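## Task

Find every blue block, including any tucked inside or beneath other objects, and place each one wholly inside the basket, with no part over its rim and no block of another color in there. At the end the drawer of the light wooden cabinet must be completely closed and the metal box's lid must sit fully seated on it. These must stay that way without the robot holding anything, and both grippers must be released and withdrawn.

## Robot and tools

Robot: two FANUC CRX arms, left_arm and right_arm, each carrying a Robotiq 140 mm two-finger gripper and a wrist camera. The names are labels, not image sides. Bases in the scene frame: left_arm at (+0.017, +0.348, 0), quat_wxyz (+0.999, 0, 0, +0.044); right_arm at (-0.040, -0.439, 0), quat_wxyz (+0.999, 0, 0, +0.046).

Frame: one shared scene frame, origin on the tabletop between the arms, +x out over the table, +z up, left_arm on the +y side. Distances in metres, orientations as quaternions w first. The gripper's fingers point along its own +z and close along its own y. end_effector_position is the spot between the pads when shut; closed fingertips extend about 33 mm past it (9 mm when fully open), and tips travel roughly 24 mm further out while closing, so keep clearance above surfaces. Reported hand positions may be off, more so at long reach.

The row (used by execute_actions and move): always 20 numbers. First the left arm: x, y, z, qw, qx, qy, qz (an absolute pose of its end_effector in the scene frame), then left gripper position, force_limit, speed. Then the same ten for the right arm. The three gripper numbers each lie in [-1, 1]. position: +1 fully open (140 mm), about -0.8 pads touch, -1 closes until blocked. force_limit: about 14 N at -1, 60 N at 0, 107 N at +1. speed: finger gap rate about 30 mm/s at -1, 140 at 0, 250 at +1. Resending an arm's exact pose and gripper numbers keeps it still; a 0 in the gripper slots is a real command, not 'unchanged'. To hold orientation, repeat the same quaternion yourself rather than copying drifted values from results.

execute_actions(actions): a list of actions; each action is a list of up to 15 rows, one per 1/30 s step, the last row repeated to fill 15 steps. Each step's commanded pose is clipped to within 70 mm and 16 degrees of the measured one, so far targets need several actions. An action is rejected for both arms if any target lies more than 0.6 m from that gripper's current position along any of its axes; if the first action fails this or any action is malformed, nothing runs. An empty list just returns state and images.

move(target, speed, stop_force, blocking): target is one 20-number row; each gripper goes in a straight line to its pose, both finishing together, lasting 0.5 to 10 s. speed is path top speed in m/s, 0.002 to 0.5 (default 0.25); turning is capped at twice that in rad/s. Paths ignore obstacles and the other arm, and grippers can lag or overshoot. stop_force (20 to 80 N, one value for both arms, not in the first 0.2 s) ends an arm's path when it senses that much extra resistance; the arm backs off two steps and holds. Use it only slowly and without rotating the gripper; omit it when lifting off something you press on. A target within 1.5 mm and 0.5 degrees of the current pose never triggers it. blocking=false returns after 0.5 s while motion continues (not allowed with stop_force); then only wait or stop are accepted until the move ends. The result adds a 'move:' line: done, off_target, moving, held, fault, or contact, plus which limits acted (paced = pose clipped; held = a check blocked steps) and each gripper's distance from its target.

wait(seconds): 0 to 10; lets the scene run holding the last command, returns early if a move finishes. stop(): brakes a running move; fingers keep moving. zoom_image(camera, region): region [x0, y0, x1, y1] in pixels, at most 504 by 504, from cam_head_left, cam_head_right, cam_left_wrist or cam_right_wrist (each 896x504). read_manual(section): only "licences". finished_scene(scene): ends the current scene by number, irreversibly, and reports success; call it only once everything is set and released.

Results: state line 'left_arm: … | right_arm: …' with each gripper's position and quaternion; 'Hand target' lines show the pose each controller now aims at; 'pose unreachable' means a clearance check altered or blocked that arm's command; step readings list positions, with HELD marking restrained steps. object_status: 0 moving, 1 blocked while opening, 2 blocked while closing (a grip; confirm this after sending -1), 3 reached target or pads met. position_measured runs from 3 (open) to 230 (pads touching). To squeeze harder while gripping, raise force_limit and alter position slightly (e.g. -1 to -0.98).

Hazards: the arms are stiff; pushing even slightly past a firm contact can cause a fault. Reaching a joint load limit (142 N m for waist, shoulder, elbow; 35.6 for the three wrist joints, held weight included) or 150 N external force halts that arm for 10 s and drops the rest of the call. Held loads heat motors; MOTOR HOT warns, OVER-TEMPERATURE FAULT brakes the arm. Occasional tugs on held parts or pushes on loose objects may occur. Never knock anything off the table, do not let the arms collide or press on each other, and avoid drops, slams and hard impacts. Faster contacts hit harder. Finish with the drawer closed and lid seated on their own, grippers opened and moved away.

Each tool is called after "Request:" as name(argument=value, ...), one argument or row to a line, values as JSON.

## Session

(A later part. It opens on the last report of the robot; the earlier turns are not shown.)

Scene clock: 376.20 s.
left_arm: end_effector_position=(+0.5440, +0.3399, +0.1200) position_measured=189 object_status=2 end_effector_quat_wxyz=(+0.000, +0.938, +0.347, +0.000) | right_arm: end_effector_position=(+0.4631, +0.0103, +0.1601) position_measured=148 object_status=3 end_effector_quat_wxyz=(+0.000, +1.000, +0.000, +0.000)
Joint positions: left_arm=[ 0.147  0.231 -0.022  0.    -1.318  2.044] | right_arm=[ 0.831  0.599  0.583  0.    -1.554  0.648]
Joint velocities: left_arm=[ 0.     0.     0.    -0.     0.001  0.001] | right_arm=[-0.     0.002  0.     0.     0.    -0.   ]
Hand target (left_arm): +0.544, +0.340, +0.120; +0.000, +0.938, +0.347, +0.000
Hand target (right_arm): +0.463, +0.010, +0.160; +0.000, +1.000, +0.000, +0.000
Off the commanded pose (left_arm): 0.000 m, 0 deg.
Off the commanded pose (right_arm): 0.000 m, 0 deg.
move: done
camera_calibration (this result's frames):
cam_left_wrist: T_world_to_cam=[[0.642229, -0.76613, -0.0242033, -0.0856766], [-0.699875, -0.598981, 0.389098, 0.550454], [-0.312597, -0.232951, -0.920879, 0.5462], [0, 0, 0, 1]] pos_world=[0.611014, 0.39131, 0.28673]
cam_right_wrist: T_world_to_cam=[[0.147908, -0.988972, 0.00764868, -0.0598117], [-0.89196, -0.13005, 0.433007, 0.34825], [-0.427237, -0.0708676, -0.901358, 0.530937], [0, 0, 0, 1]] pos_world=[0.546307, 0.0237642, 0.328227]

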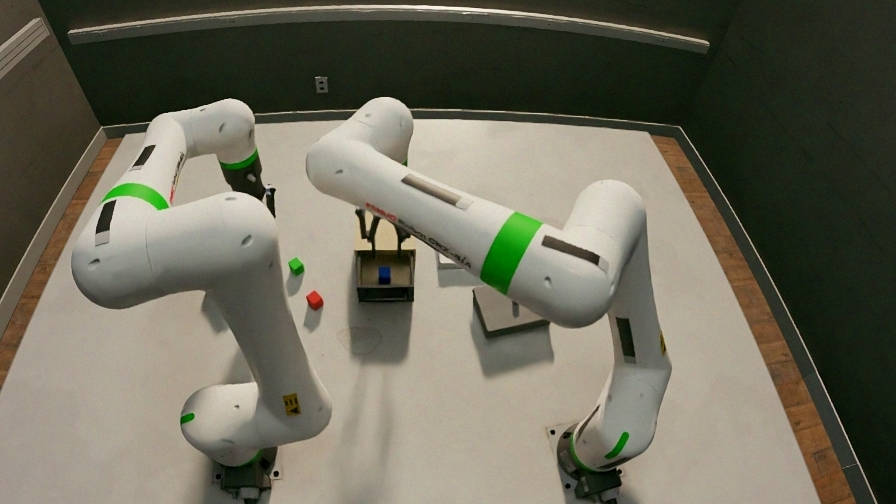

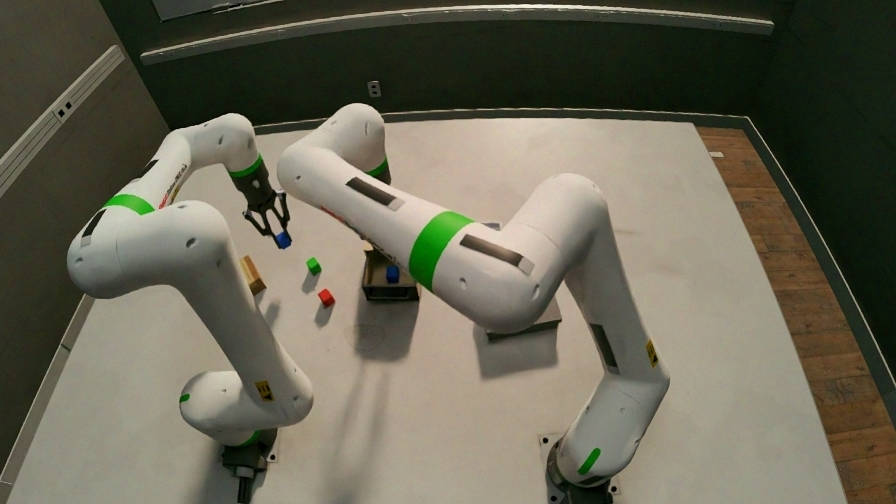

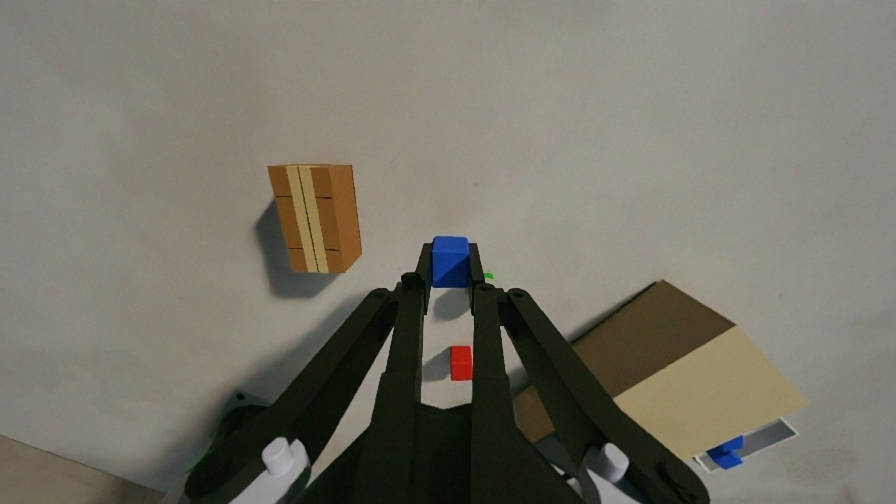

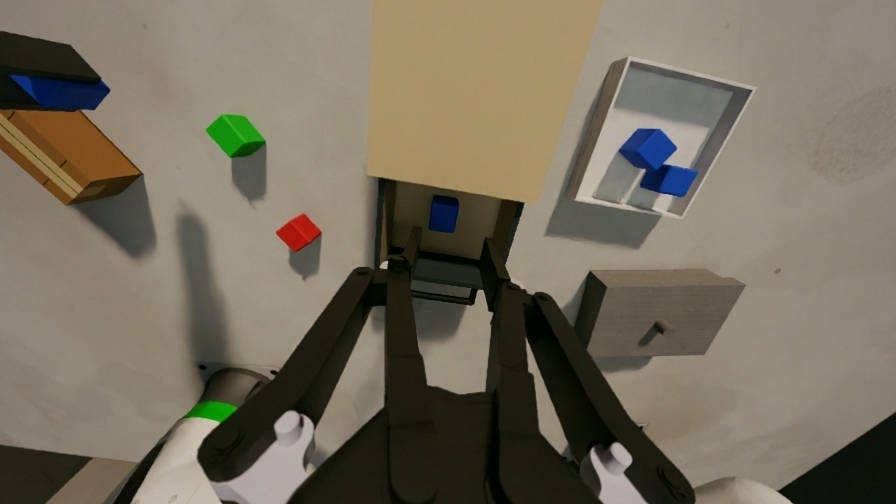

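Request:
execute_actions(
  actions=[],
)

Scene clock: 404.97 s.
left_arm: end_effector_position=(+0.5440, +0.3399, +0.1200) position_measured=189 object_status=2 end_effector_quat_wxyz=(+0.000, +0.938, +0.347, +0.000) | right_arm: end_effector_position=(+0.4631, +0.0103, +0.1600) position_measured=148 object_status=3 end_effector_quat_wxyz=(+0.000, +1.000, +0.000, +0.000)
Joint positions: left_arm=[ 0.147  0.231 -0.022  0.    -1.318  2.044] | right_arm=[ 0.831  0.599  0.583  0.    -1.554  0.648]
Joint velocities: left_arm=[ 0.     0.001  0.001 -0.     0.001 -0.   ] | right_arm=[ 0.001 -0.     0.     0.    -0.    -0.   ]
Hand target (left_arm): +0.544, +0.340, +0.120; +0.000, +0.938, +0.347, +0.000
Hand target (right_arm): +0.463, +0.010, +0.160; +0.000, +1.000, +0.000, +0.000
Off the commanded pose (left_arm): 0.000 m, 0 deg.
Off the commanded pose (right_arm): 0.000 m, 0 deg.
camera_calibration (this result's frames):
cam_left_wrist: T_world_to_cam=[[0.642234, -0.766127, -0.0242033, -0.0856773], [-0.699872, -0.598985, 0.389097, 0.550456], [-0.312595, -0.232952, -0.920879, 0.546201], [0, 0, 0, 1]] pos_world=[0.611013, 0.391314, 0.28673]
cam_right_wrist: T_world_to_cam=[[0.147866, -0.988978, 0.00765595, -0.0597948], [-0.891963, -0.130009, 0.433011, 0.348259], [-0.427243, -0.0708565, -0.901356, 0.530939], [0, 0, 0, 1]] pos_world=[0.546316, 0.0237616, 0.328222]

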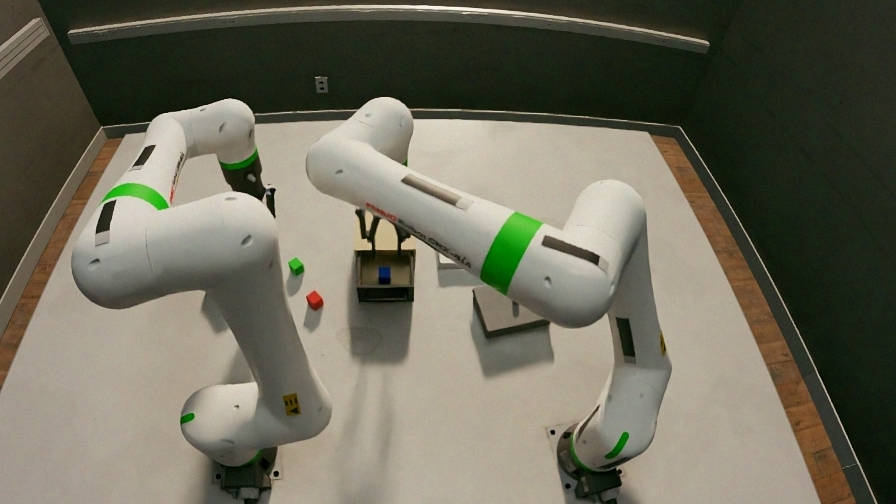

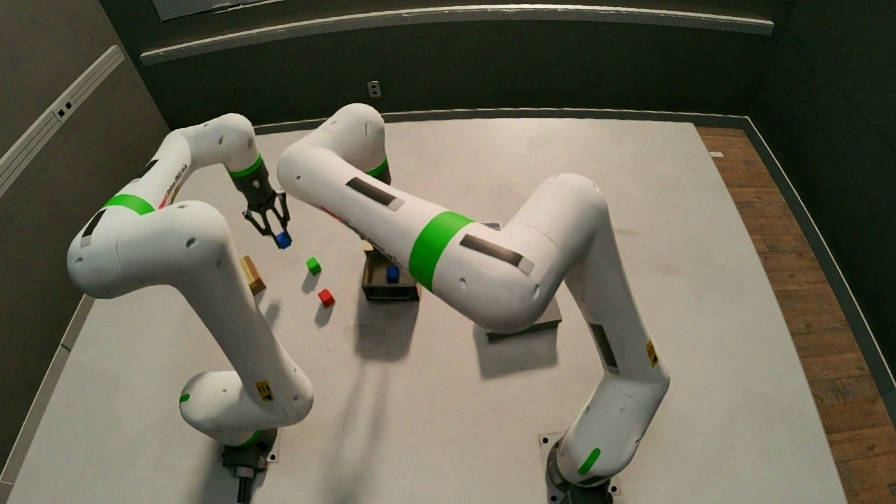

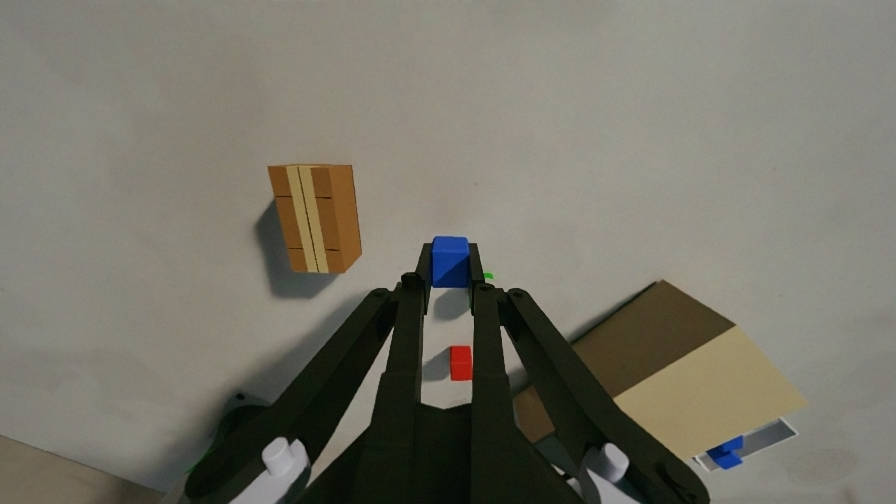

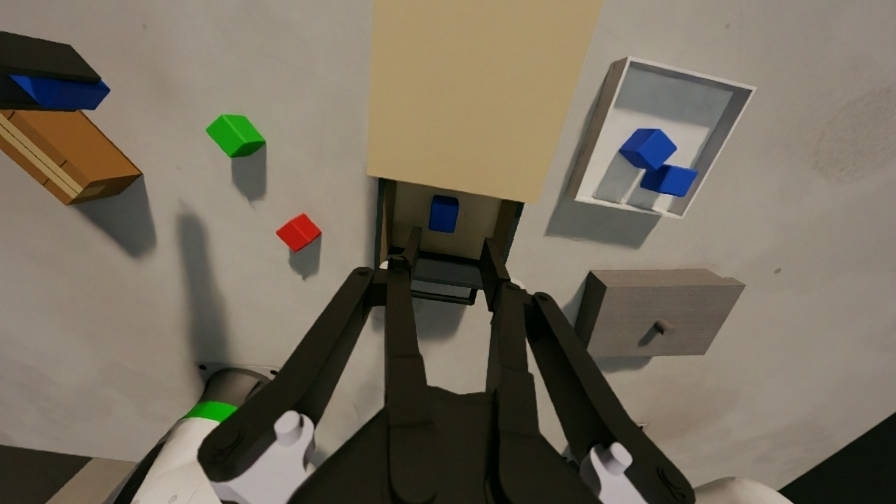

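Request:
move(
  target=[0.544,0.34,0.12,0,0.938,0.347,0,-1,0,0, 0.463,0.018,0.095,0,1,0,0,-0.15,0,0],
  speed=0.1,
)

Scene clock: 412.63 s.
left_arm: end_effector_position=(+0.5440, +0.3400, +0.1201) position_measured=189 object_status=2 end_effector_quat_wxyz=(+0.000, +0.938, +0.347, +0.000) | right_arm: end_effector_position=(+0.4630, +0.0181, +0.0950) position_measured=148 object_status=3 end_effector_quat_wxyz=(-0.000, +1.000, -0.000, -0.000)
Joint positions: left_arm=[ 0.147  0.231 -0.021  0.    -1.318  2.044] | right_arm=[ 0.838  0.63   0.479 -0.    -1.42   0.641]
Joint velocities: left_arm=[ 0.     0.001 -0.    -0.001 -0.001  0.   ] | right_arm=[ 0.     0.    -0.001 -0.     0.001 -0.   ]
Hand target (left_arm): +0.544, +0.340, +0.120; +0.000, +0.938, +0.347, +0.000
Hand target (right_arm): +0.463, +0.018, +0.095; +0.000, +1.000, -0.000, -0.000
Off the commanded pose (left_arm): 0.000 m, 0 deg.
Off the commanded pose (right_arm): 0.000 m, 0 deg.
move: done
camera_calibration (this result's frames):
cam_left_wrist: T_world_to_cam=[[0.642183, -0.766163, -0.0244073, -0.0855584], [-0.69991, -0.599041, 0.388941, 0.550577], [-0.312613, -0.232688, -0.920939, 0.546241], [0, 0, 0, 1]] pos_world=[0.611061, 0.39137, 0.286825]
cam_right_wrist: T_world_to_cam=[[0.14746, -0.98904, 0.00744736, -0.0513668], [-0.891838, -0.129705, 0.43336, 0.377258], [-0.427645, -0.0705452, -0.90119, 0.473022], [0, 0, 0, 1]] pos_world=[0.546313, 0.0314978, 0.263177]

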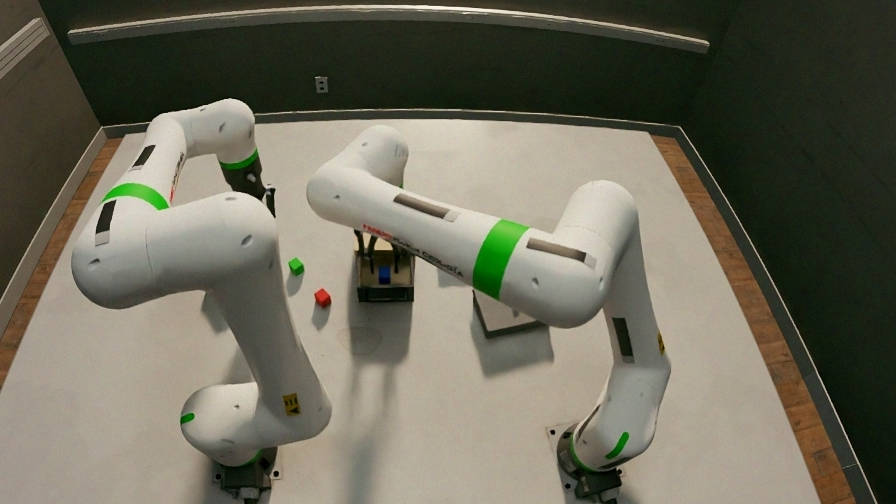

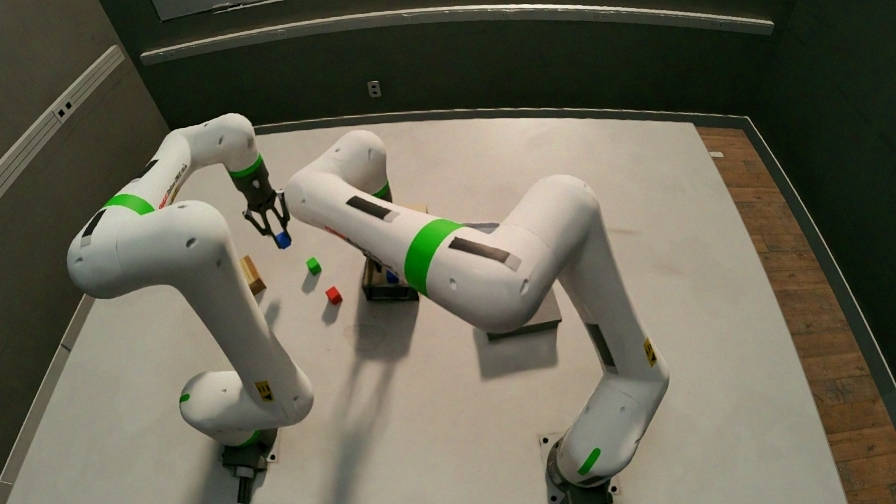

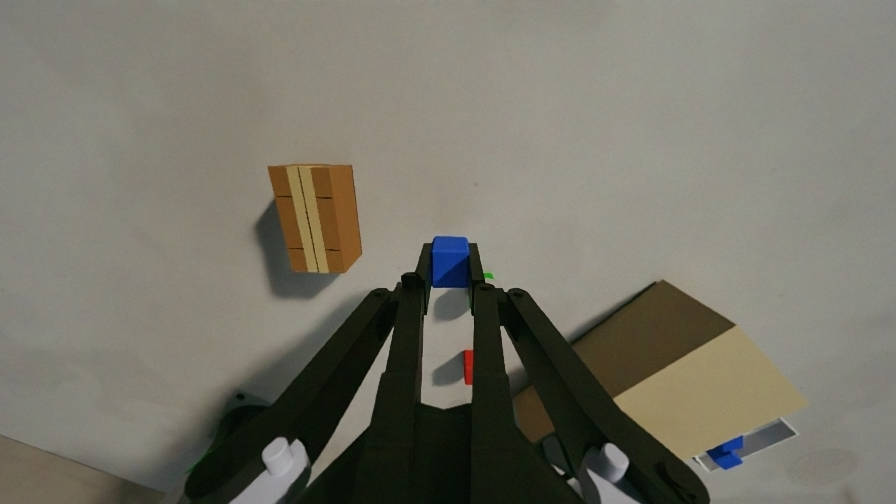

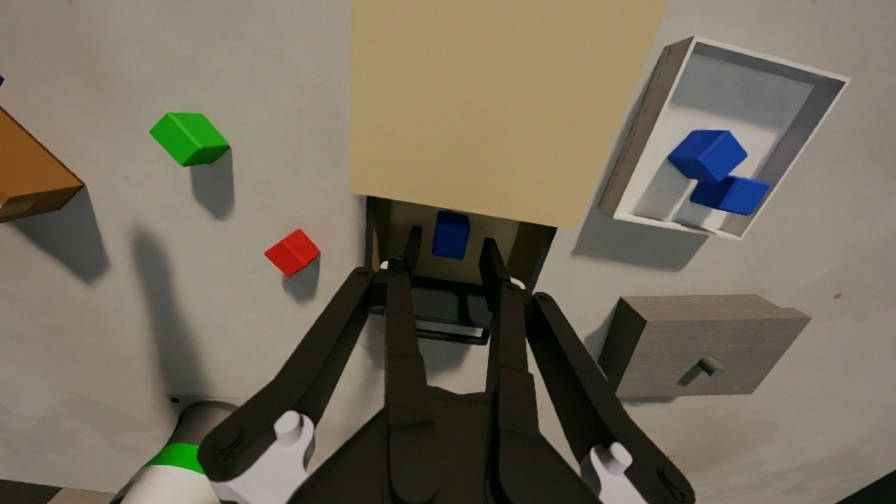

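Request:
move(
  target=[0.544,0.34,0.12,0,0.938,0.347,0,-1,0,0, 0.463,0.018,0.06,0,1,0,0,-0.15,0,0],
  speed=0.05,
  stop_force=30,
)

Request:
execute_actions(
  actions=[
    [[0.544,0.34,0.12,0,0.938,0.347,0,-1,0,0, 0.463,0.018,0.06,0,1,0,0,-1,0,0]],
    [[0.544,0.34,0.12,0,0.938,0.347,0,-1,0,0, 0.463,0.018,0.06,0,1,0,0,-1,0,0]],
  ],
)

Scene clock: 422.20 s.
left_arm: end_effector_position=(+0.5440, +0.3400, +0.1200) position_measured=189 object_status=2 end_effector_quat_wxyz=(-0.000, +0.938, +0.347, -0.000) | right_arm: end_effector_position=(+0.4630, +0.0180, +0.0600) position_measured=148 object_status=3 end_effector_quat_wxyz=(-0.000, +1.000, -0.000, +0.000)
Joint positions: left_arm=[ 0.147  0.231 -0.021 -0.    -1.318  2.044] | right_arm=[ 0.838  0.647  0.424  0.    -1.347  0.641]
Joint velocities: left_arm=[-0.     0.    -0.    -0.001  0.     0.   ] | right_arm=[-0.    -0.     0.     0.     0.002  0.001]
Hand target (left_arm): +0.544, +0.340, +0.120; -0.000, +0.938, +0.347, +0.000
Hand target (right_arm): +0.463, +0.018, +0.060; +0.000, +1.000, -0.000, +0.000
Off the commanded pose (left_arm): 0.000 m, 0 deg.
Off the commanded pose (right_arm): 0.000 m, 0 deg.
move: done
camera_calibration (this result's frames):
cam_left_wrist: T_world_to_cam=[[0.642239, -0.766113, -0.0244868, -0.0855909], [-0.699796, -0.599082, 0.389085, 0.550529], [-0.312752, -0.23275, -0.920876, 0.54625], [0, 0, 0, 1]] pos_world=[0.611069, 0.391379, 0.286731]
cam_right_wrist: T_world_to_cam=[[0.147567, -0.989023, 0.00757226, -0.0512056], [-0.891875, -0.129754, 0.43327, 0.392479], [-0.427532, -0.0706898, -0.901232, 0.441447], [0, 0, 0, 1]] pos_world=[0.546331, 0.0314881, 0.228185]

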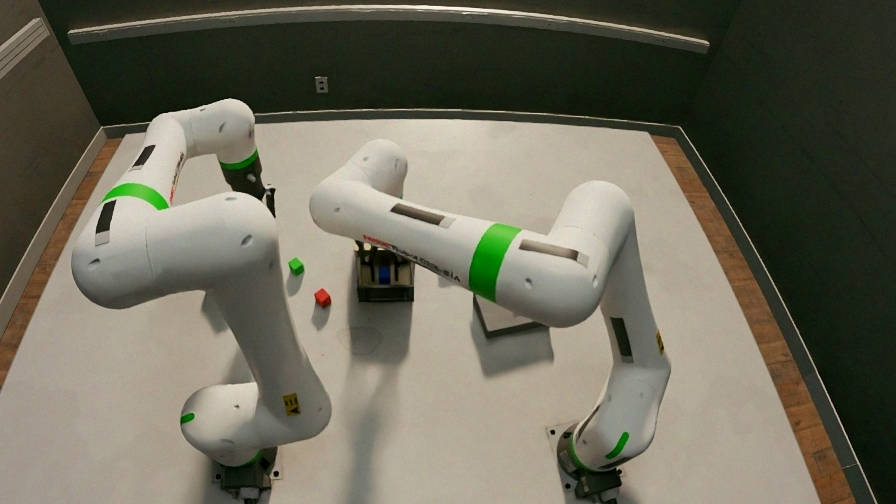

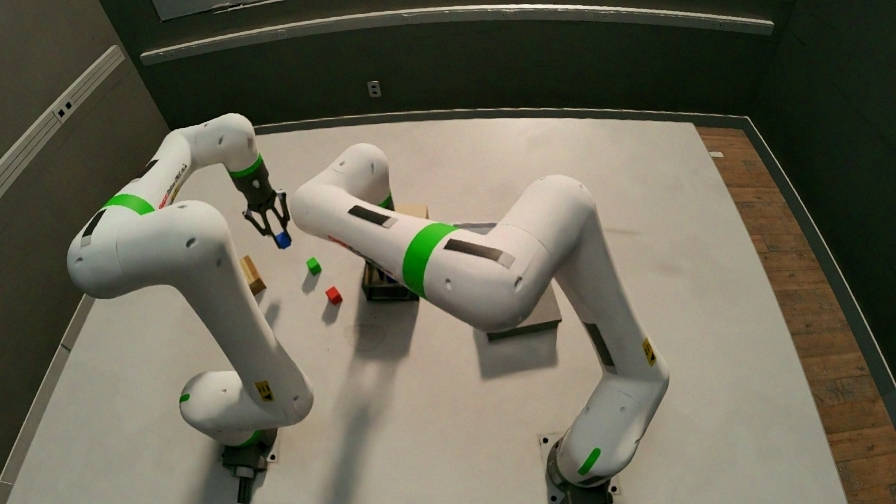

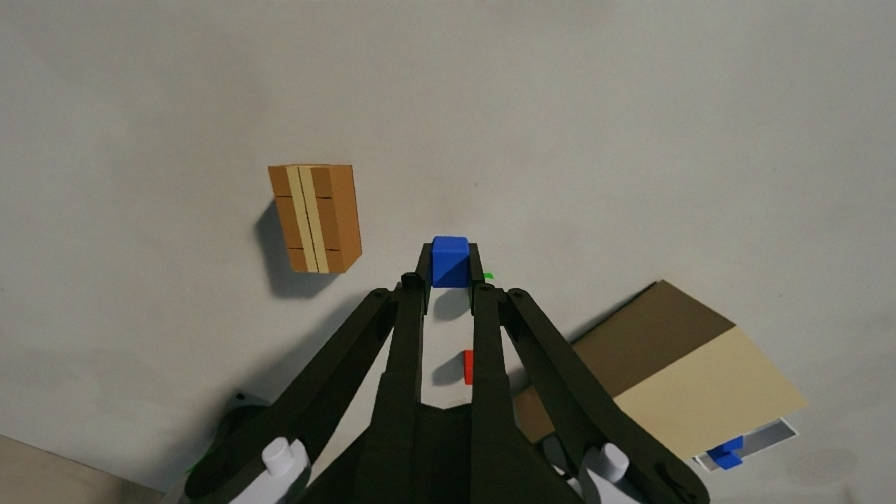

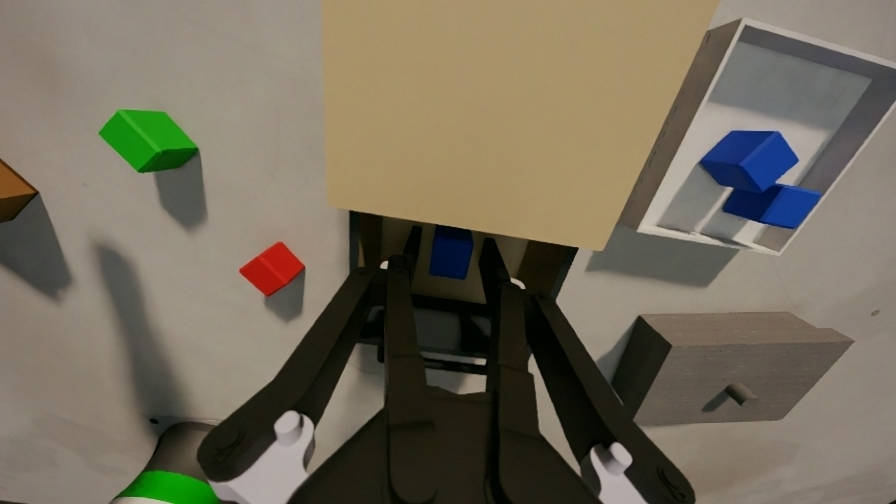

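Scene clock: 423.20 s.
left_arm: end_effector_position=(+0.5440, +0.3400, +0.1200) position_measured=189 object_status=2 end_effector_quat_wxyz=(-0.000, +0.938, +0.347, -0.000) | right_arm: end_effector_position=(+0.4630, +0.0180, +0.0600) position_measured=189 object_status=2 end_effector_quat_wxyz=(+0.000, +1.000, +0.000, -0.000)
Joint positions: left_arm=[ 0.147  0.231 -0.021 -0.    -1.318  2.044] | right_arm=[ 0.838  0.647  0.423  0.    -1.347  0.641]
Joint velocities: left_arm=[ 0.    -0.001  0.001 -0.     0.    -0.001] | right_arm=[-0.     0.001 -0.001  0.     0.001 -0.   ]
Hand target (left_arm): +0.544, +0.340, +0.120; -0.000, +0.938, +0.347, -0.000
Hand target (right_arm): +0.463, +0.018, +0.060; +0.000, +1.000, +0.000, +0.000
Off the commanded pose (left_arm): 0.000 m, 0 deg.
Off the commanded pose (right_arm): 0.000 m, 0 deg.
Step readings (end_effector_position; steps 1 to 15: 1st action; 16 to 30: 2nd action):
0: left_arm (+0.5440, +0.3400, +0.1200) | right_arm (+0.4630, +0.0180, +0.0600)
1: left_arm (+0.5440, +0.3400, +0.1200) | right_arm (+0.4630, +0.0180, +0.0600)
2: left_arm (+0.5440, +0.3400, +0.1200) | right_arm (+0.4630, +0.0180, +0.0600)
4: left_arm (+0.5440, +0.3400, +0.1200) | right_arm (+0.4630, +0.0180, +0.0600)
8: left_arm (+0.5440, +0.3400, +0.1200) | right_arm (+0.4630, +0.0180, +0.0600)
15: left_arm (+0.5440, +0.3400, +0.1200) | right_arm (+0.4630, +0.0180, +0.0600)
16: left_arm (+0.5440, +0.3400, +0.1200) | right_arm (+0.4630, +0.0180, +0.0600)
17: left_arm (+0.5440, +0.3400, +0.1200) | right_arm (+0.4630, +0.0180, +0.0600)
19: left_arm (+0.5440, +0.3400, +0.1200) | right_arm (+0.4630, +0.0180, +0.0600)
23: left_arm (+0.5440, +0.3400, +0.1200) | right_arm (+0.4630, +0.0180, +0.0600)
30: end_effector_position above
camera_calibration (this result's frames):
cam_left_wrist: T_world_to_cam=[[0.642239, -0.766113, -0.0244867, -0.0855908], [-0.699796, -0.599081, 0.389085, 0.550529], [-0.312752, -0.23275, -0.920877, 0.54625], [0, 0, 0, 1]] pos_world=[0.611069, 0.391379, 0.286731]
cam_right_wrist: T_world_to_cam=[[0.147695, -0.989003, 0.00764411, -0.0513052], [-0.891832, -0.129834, 0.433335, 0.392454], [-0.427578, -0.0708185, -0.9012, 0.441389], [0, 0, 0, 1]] pos_world=[0.546308, 0.0314713, 0.228108]

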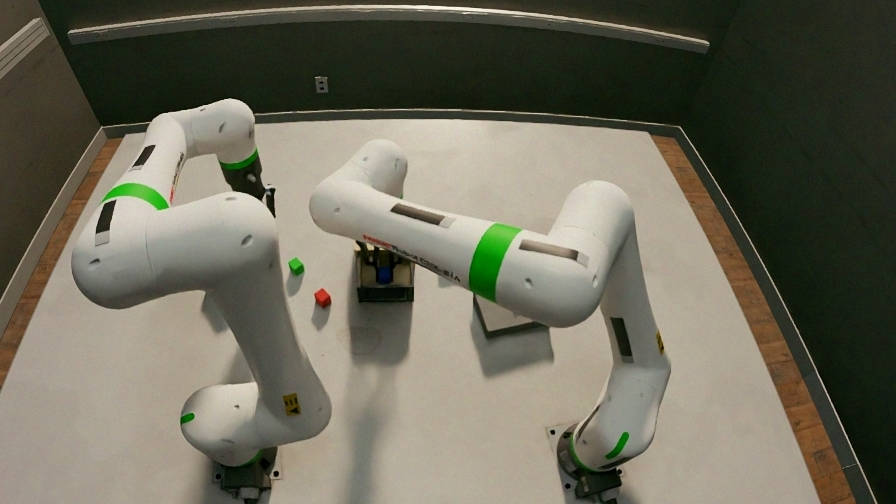

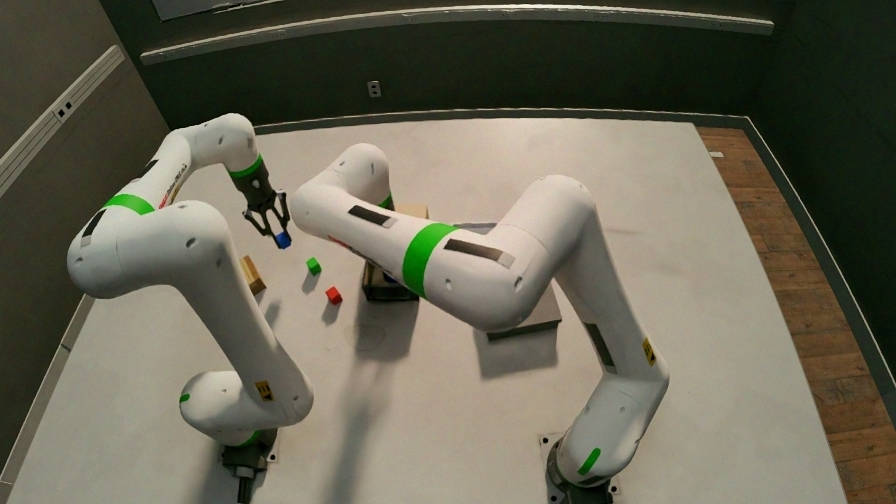

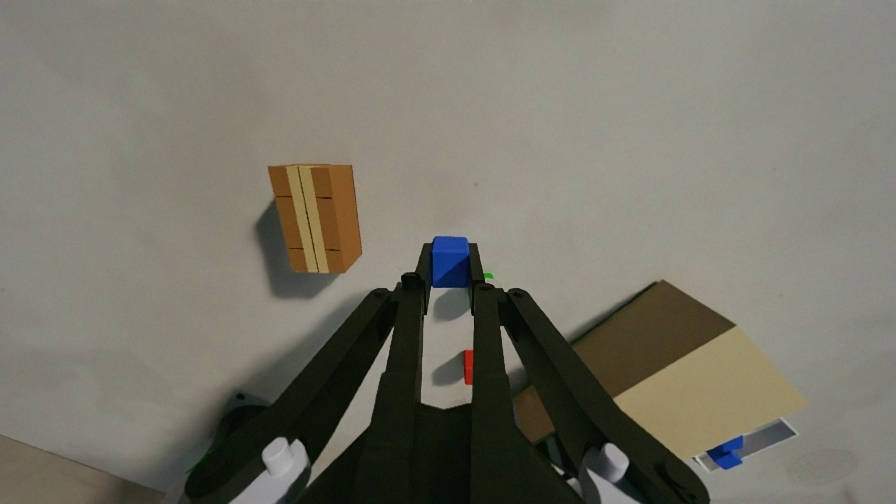

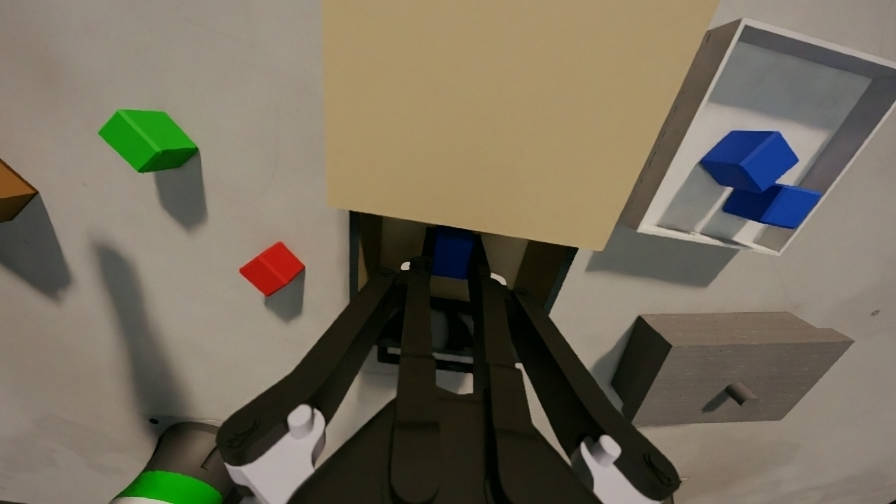

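Request:
move(
  target=[0.544,0.34,0.12,0,0.938,0.347,0,-1,0,0, 0.463,0.018,0.17,0,1,0,0,-1,0,0],
  speed=0.15,
)

Request:
move(
  target=[0.544,0.34,0.12,0,0.938,0.347,0,-1,0,0, 0.615,-0.235,0.13,0,1,0,0,-1,0,0],
  speed=0.2,
)

Scene clock: 430.97 s.
left_arm: end_effector_position=(+0.5440, +0.3400, +0.1200) position_measured=189 object_status=2 end_effector_quat_wxyz=(-0.000, +0.938, +0.347, -0.000) | right_arm: end_effector_position=(+0.4630, +0.0178, +0.1702) position_measured=189 object_status=2 end_effector_quat_wxyz=(+0.000, +1.000, +0.000, +0.000)
Joint positions: left_arm=[ 0.147  0.231 -0.021 -0.    -1.318  2.044] | right_arm=[ 0.838  0.614  0.63   0.    -1.586  0.641]
Joint velocities: left_arm=[ 0.    -0.    -0.002 -0.     0.    -0.002] | right_arm=[-0.     0.004  0.002 -0.004 -0.002  0.   ]
Hand target (left_arm): +0.544, +0.340, +0.120; -0.000, +0.938, +0.347, -0.000
Hand target (right_arm): +0.463, +0.018, +0.170; -0.000, +1.000, +0.000, -0.000
Off the commanded pose (left_arm): 0.000 m, 0 deg.
Off the commanded pose (right_arm): 0.000 m, 0 deg.
move: done
camera_calibration (this result's frames):
cam_left_wrist: T_world_to_cam=[[0.642228, -0.766123, -0.024487, -0.0855871], [-0.699805, -0.599071, 0.389085, 0.550525], [-0.312756, -0.232745, -0.920876, 0.546249], [0, 0, 0, 1]] pos_world=[0.611069, 0.39137, 0.286731]
cam_right_wrist: T_world_to_cam=[[0.147963, -0.988963, 0.00767167, -0.0524519], [-0.891962, -0.130092, 0.432989, 0.344818], [-0.427212, -0.0709093, -0.901367, 0.540569], [0, 0, 0, 1]] pos_world=[0.546264, 0.0313164, 0.338351]

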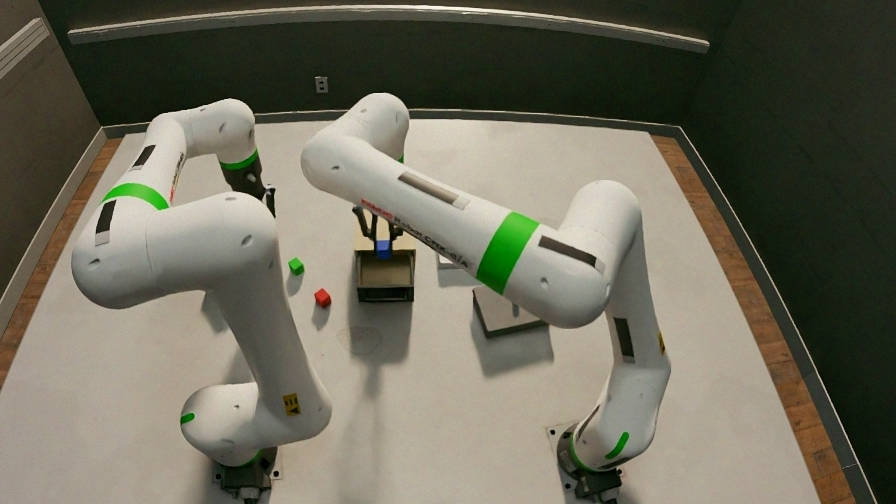

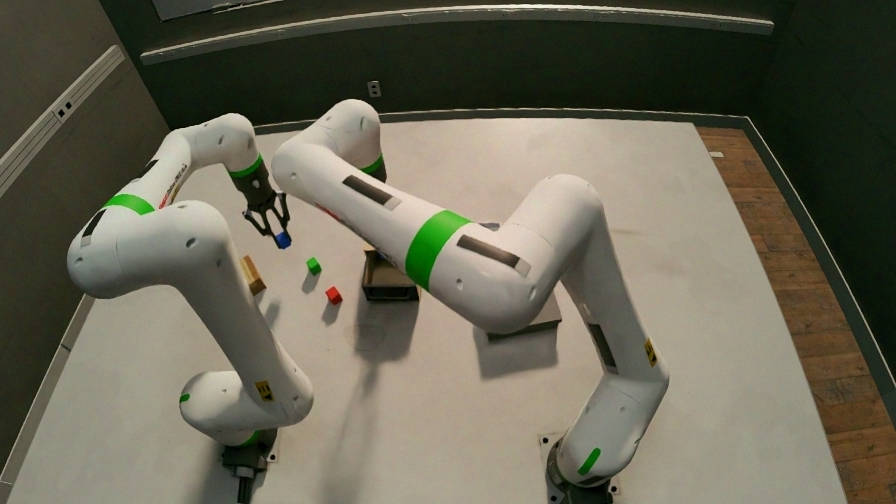

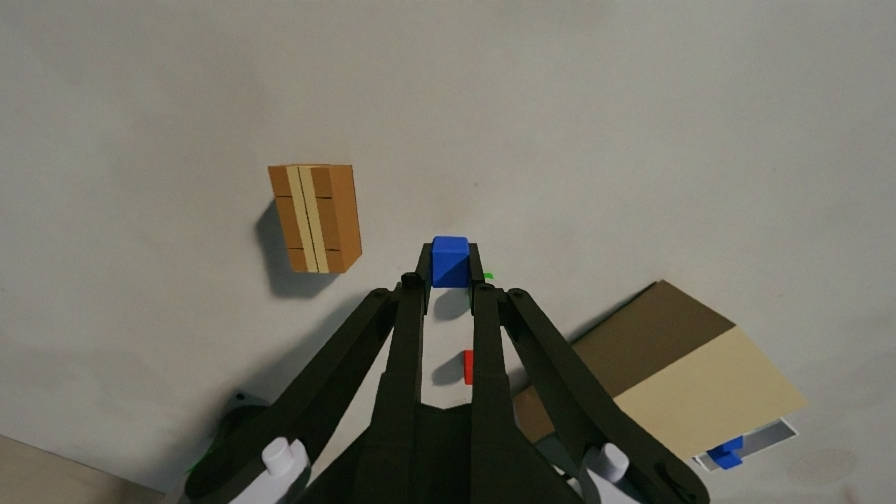

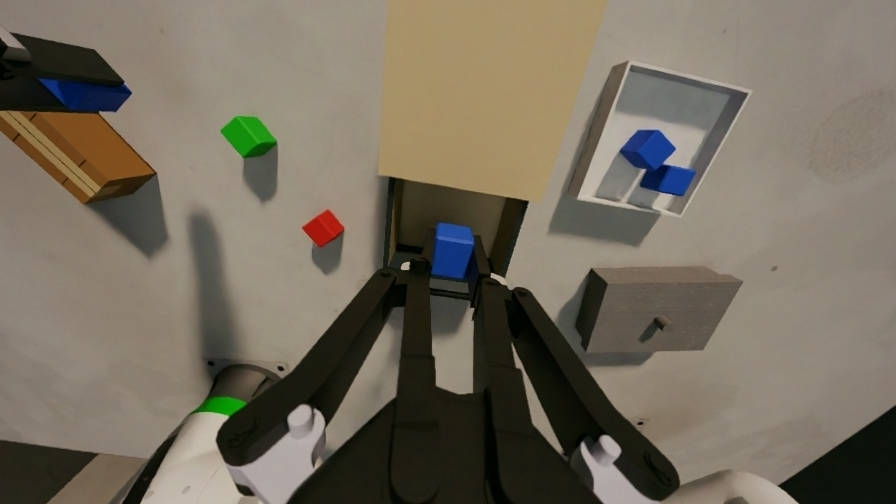

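Scene clock: 432.83 s.
left_arm: end_effector_position=(+0.5440, +0.3400, +0.1200) position_measured=189 object_status=2 end_effector_quat_wxyz=(-0.000, +0.938, +0.347, -0.000) | right_arm: end_effector_position=(+0.6162, -0.2345, +0.1300) position_measured=189 object_status=2 end_effector_quat_wxyz=(+0.000, +1.000, -0.000, +0.001)
Joint positions: left_arm=[ 0.147  0.231 -0.021 -0.    -1.318  2.044] | right_arm=[ 0.401  0.64   0.577  0.001 -1.506  1.078]
Joint velocities: left_arm=[ 0.     0.     0.001 -0.    -0.002 -0.   ] | right_arm=[-0.002 -0.     0.    -0.002  0.002  0.   ]
Hand target (left_arm): +0.544, +0.340, +0.120; -0.000, +0.938, +0.347, -0.000
Hand target (right_arm): +0.616, -0.235, +0.130; +0.000, +1.000, -0.000, +0.001
Off the commanded pose (left_arm): 0.000 m, 0 deg.
Off the commanded pose (right_arm): 0.001 m, 0 deg.
move: done
camera_calibration (this result's frames):
cam_left_wrist: T_world_to_cam=[[0.642228, -0.766123, -0.0244869, -0.0855872], [-0.699805, -0.599071, 0.389085, 0.550525], [-0.312756, -0.232745, -0.920877, 0.546249], [0, 0, 0, 1]] pos_world=[0.611069, 0.39137, 0.286731]
cam_right_wrist: T_world_to_cam=[[0.147614, -0.98901, 0.00826474, -0.324278], [-0.892374, -0.129578, 0.432294, 0.466471], [-0.426472, -0.071188, -0.901695, 0.551462], [0, 0, 0, 1]] pos_world=[0.699318, -0.221013, 0.298278]

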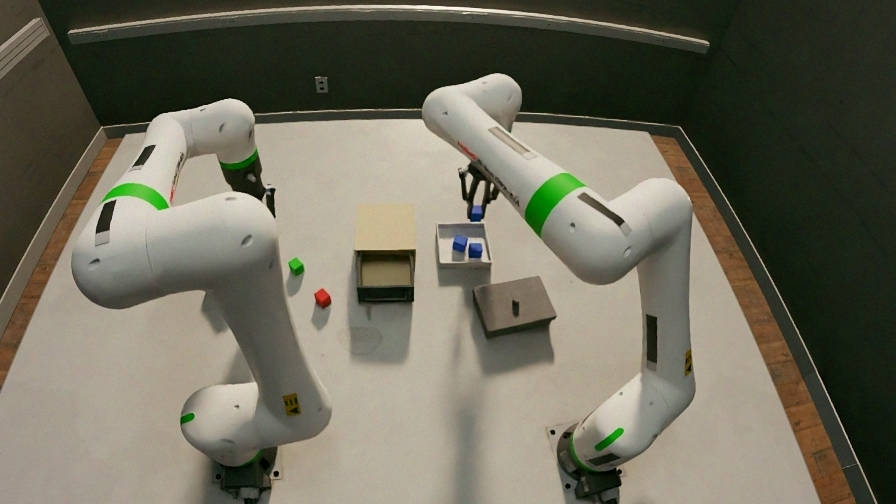

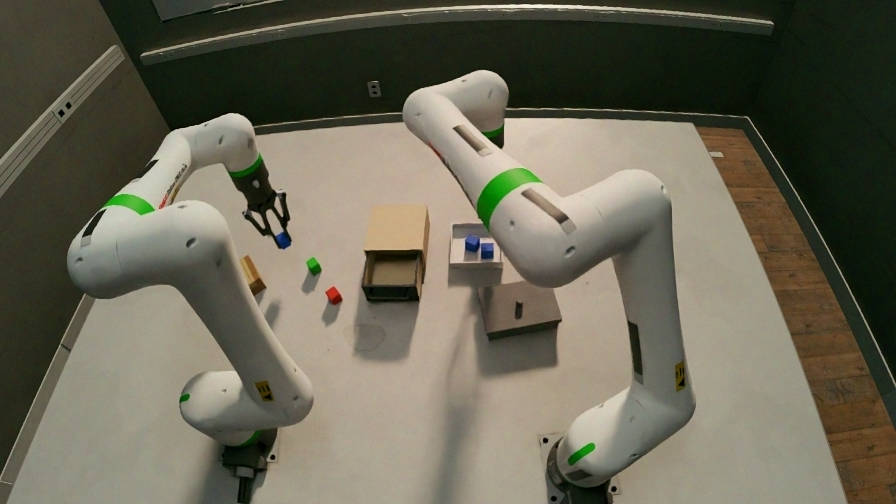

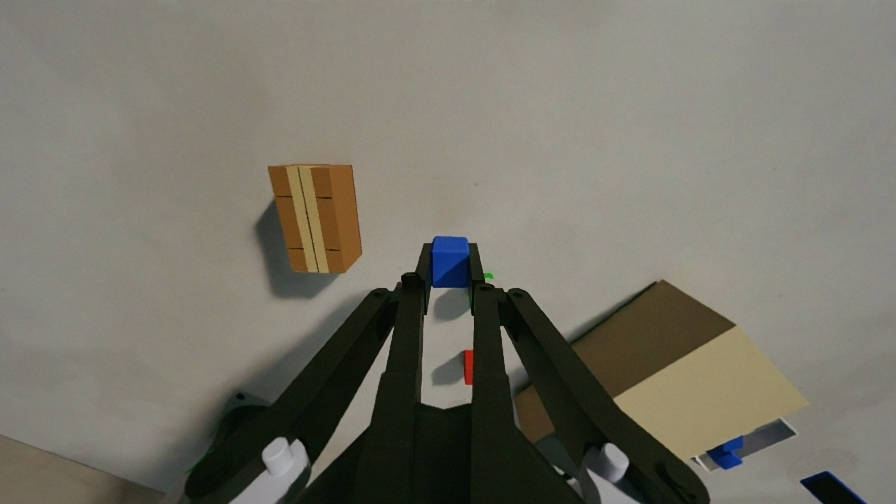

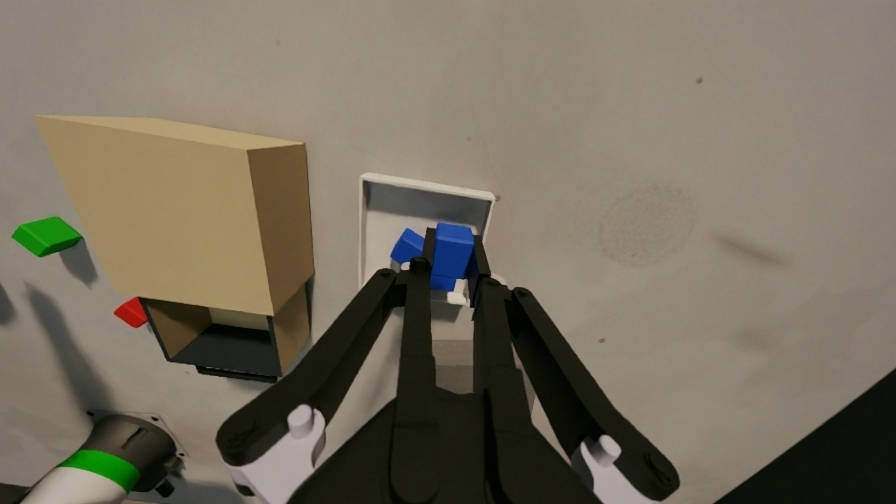

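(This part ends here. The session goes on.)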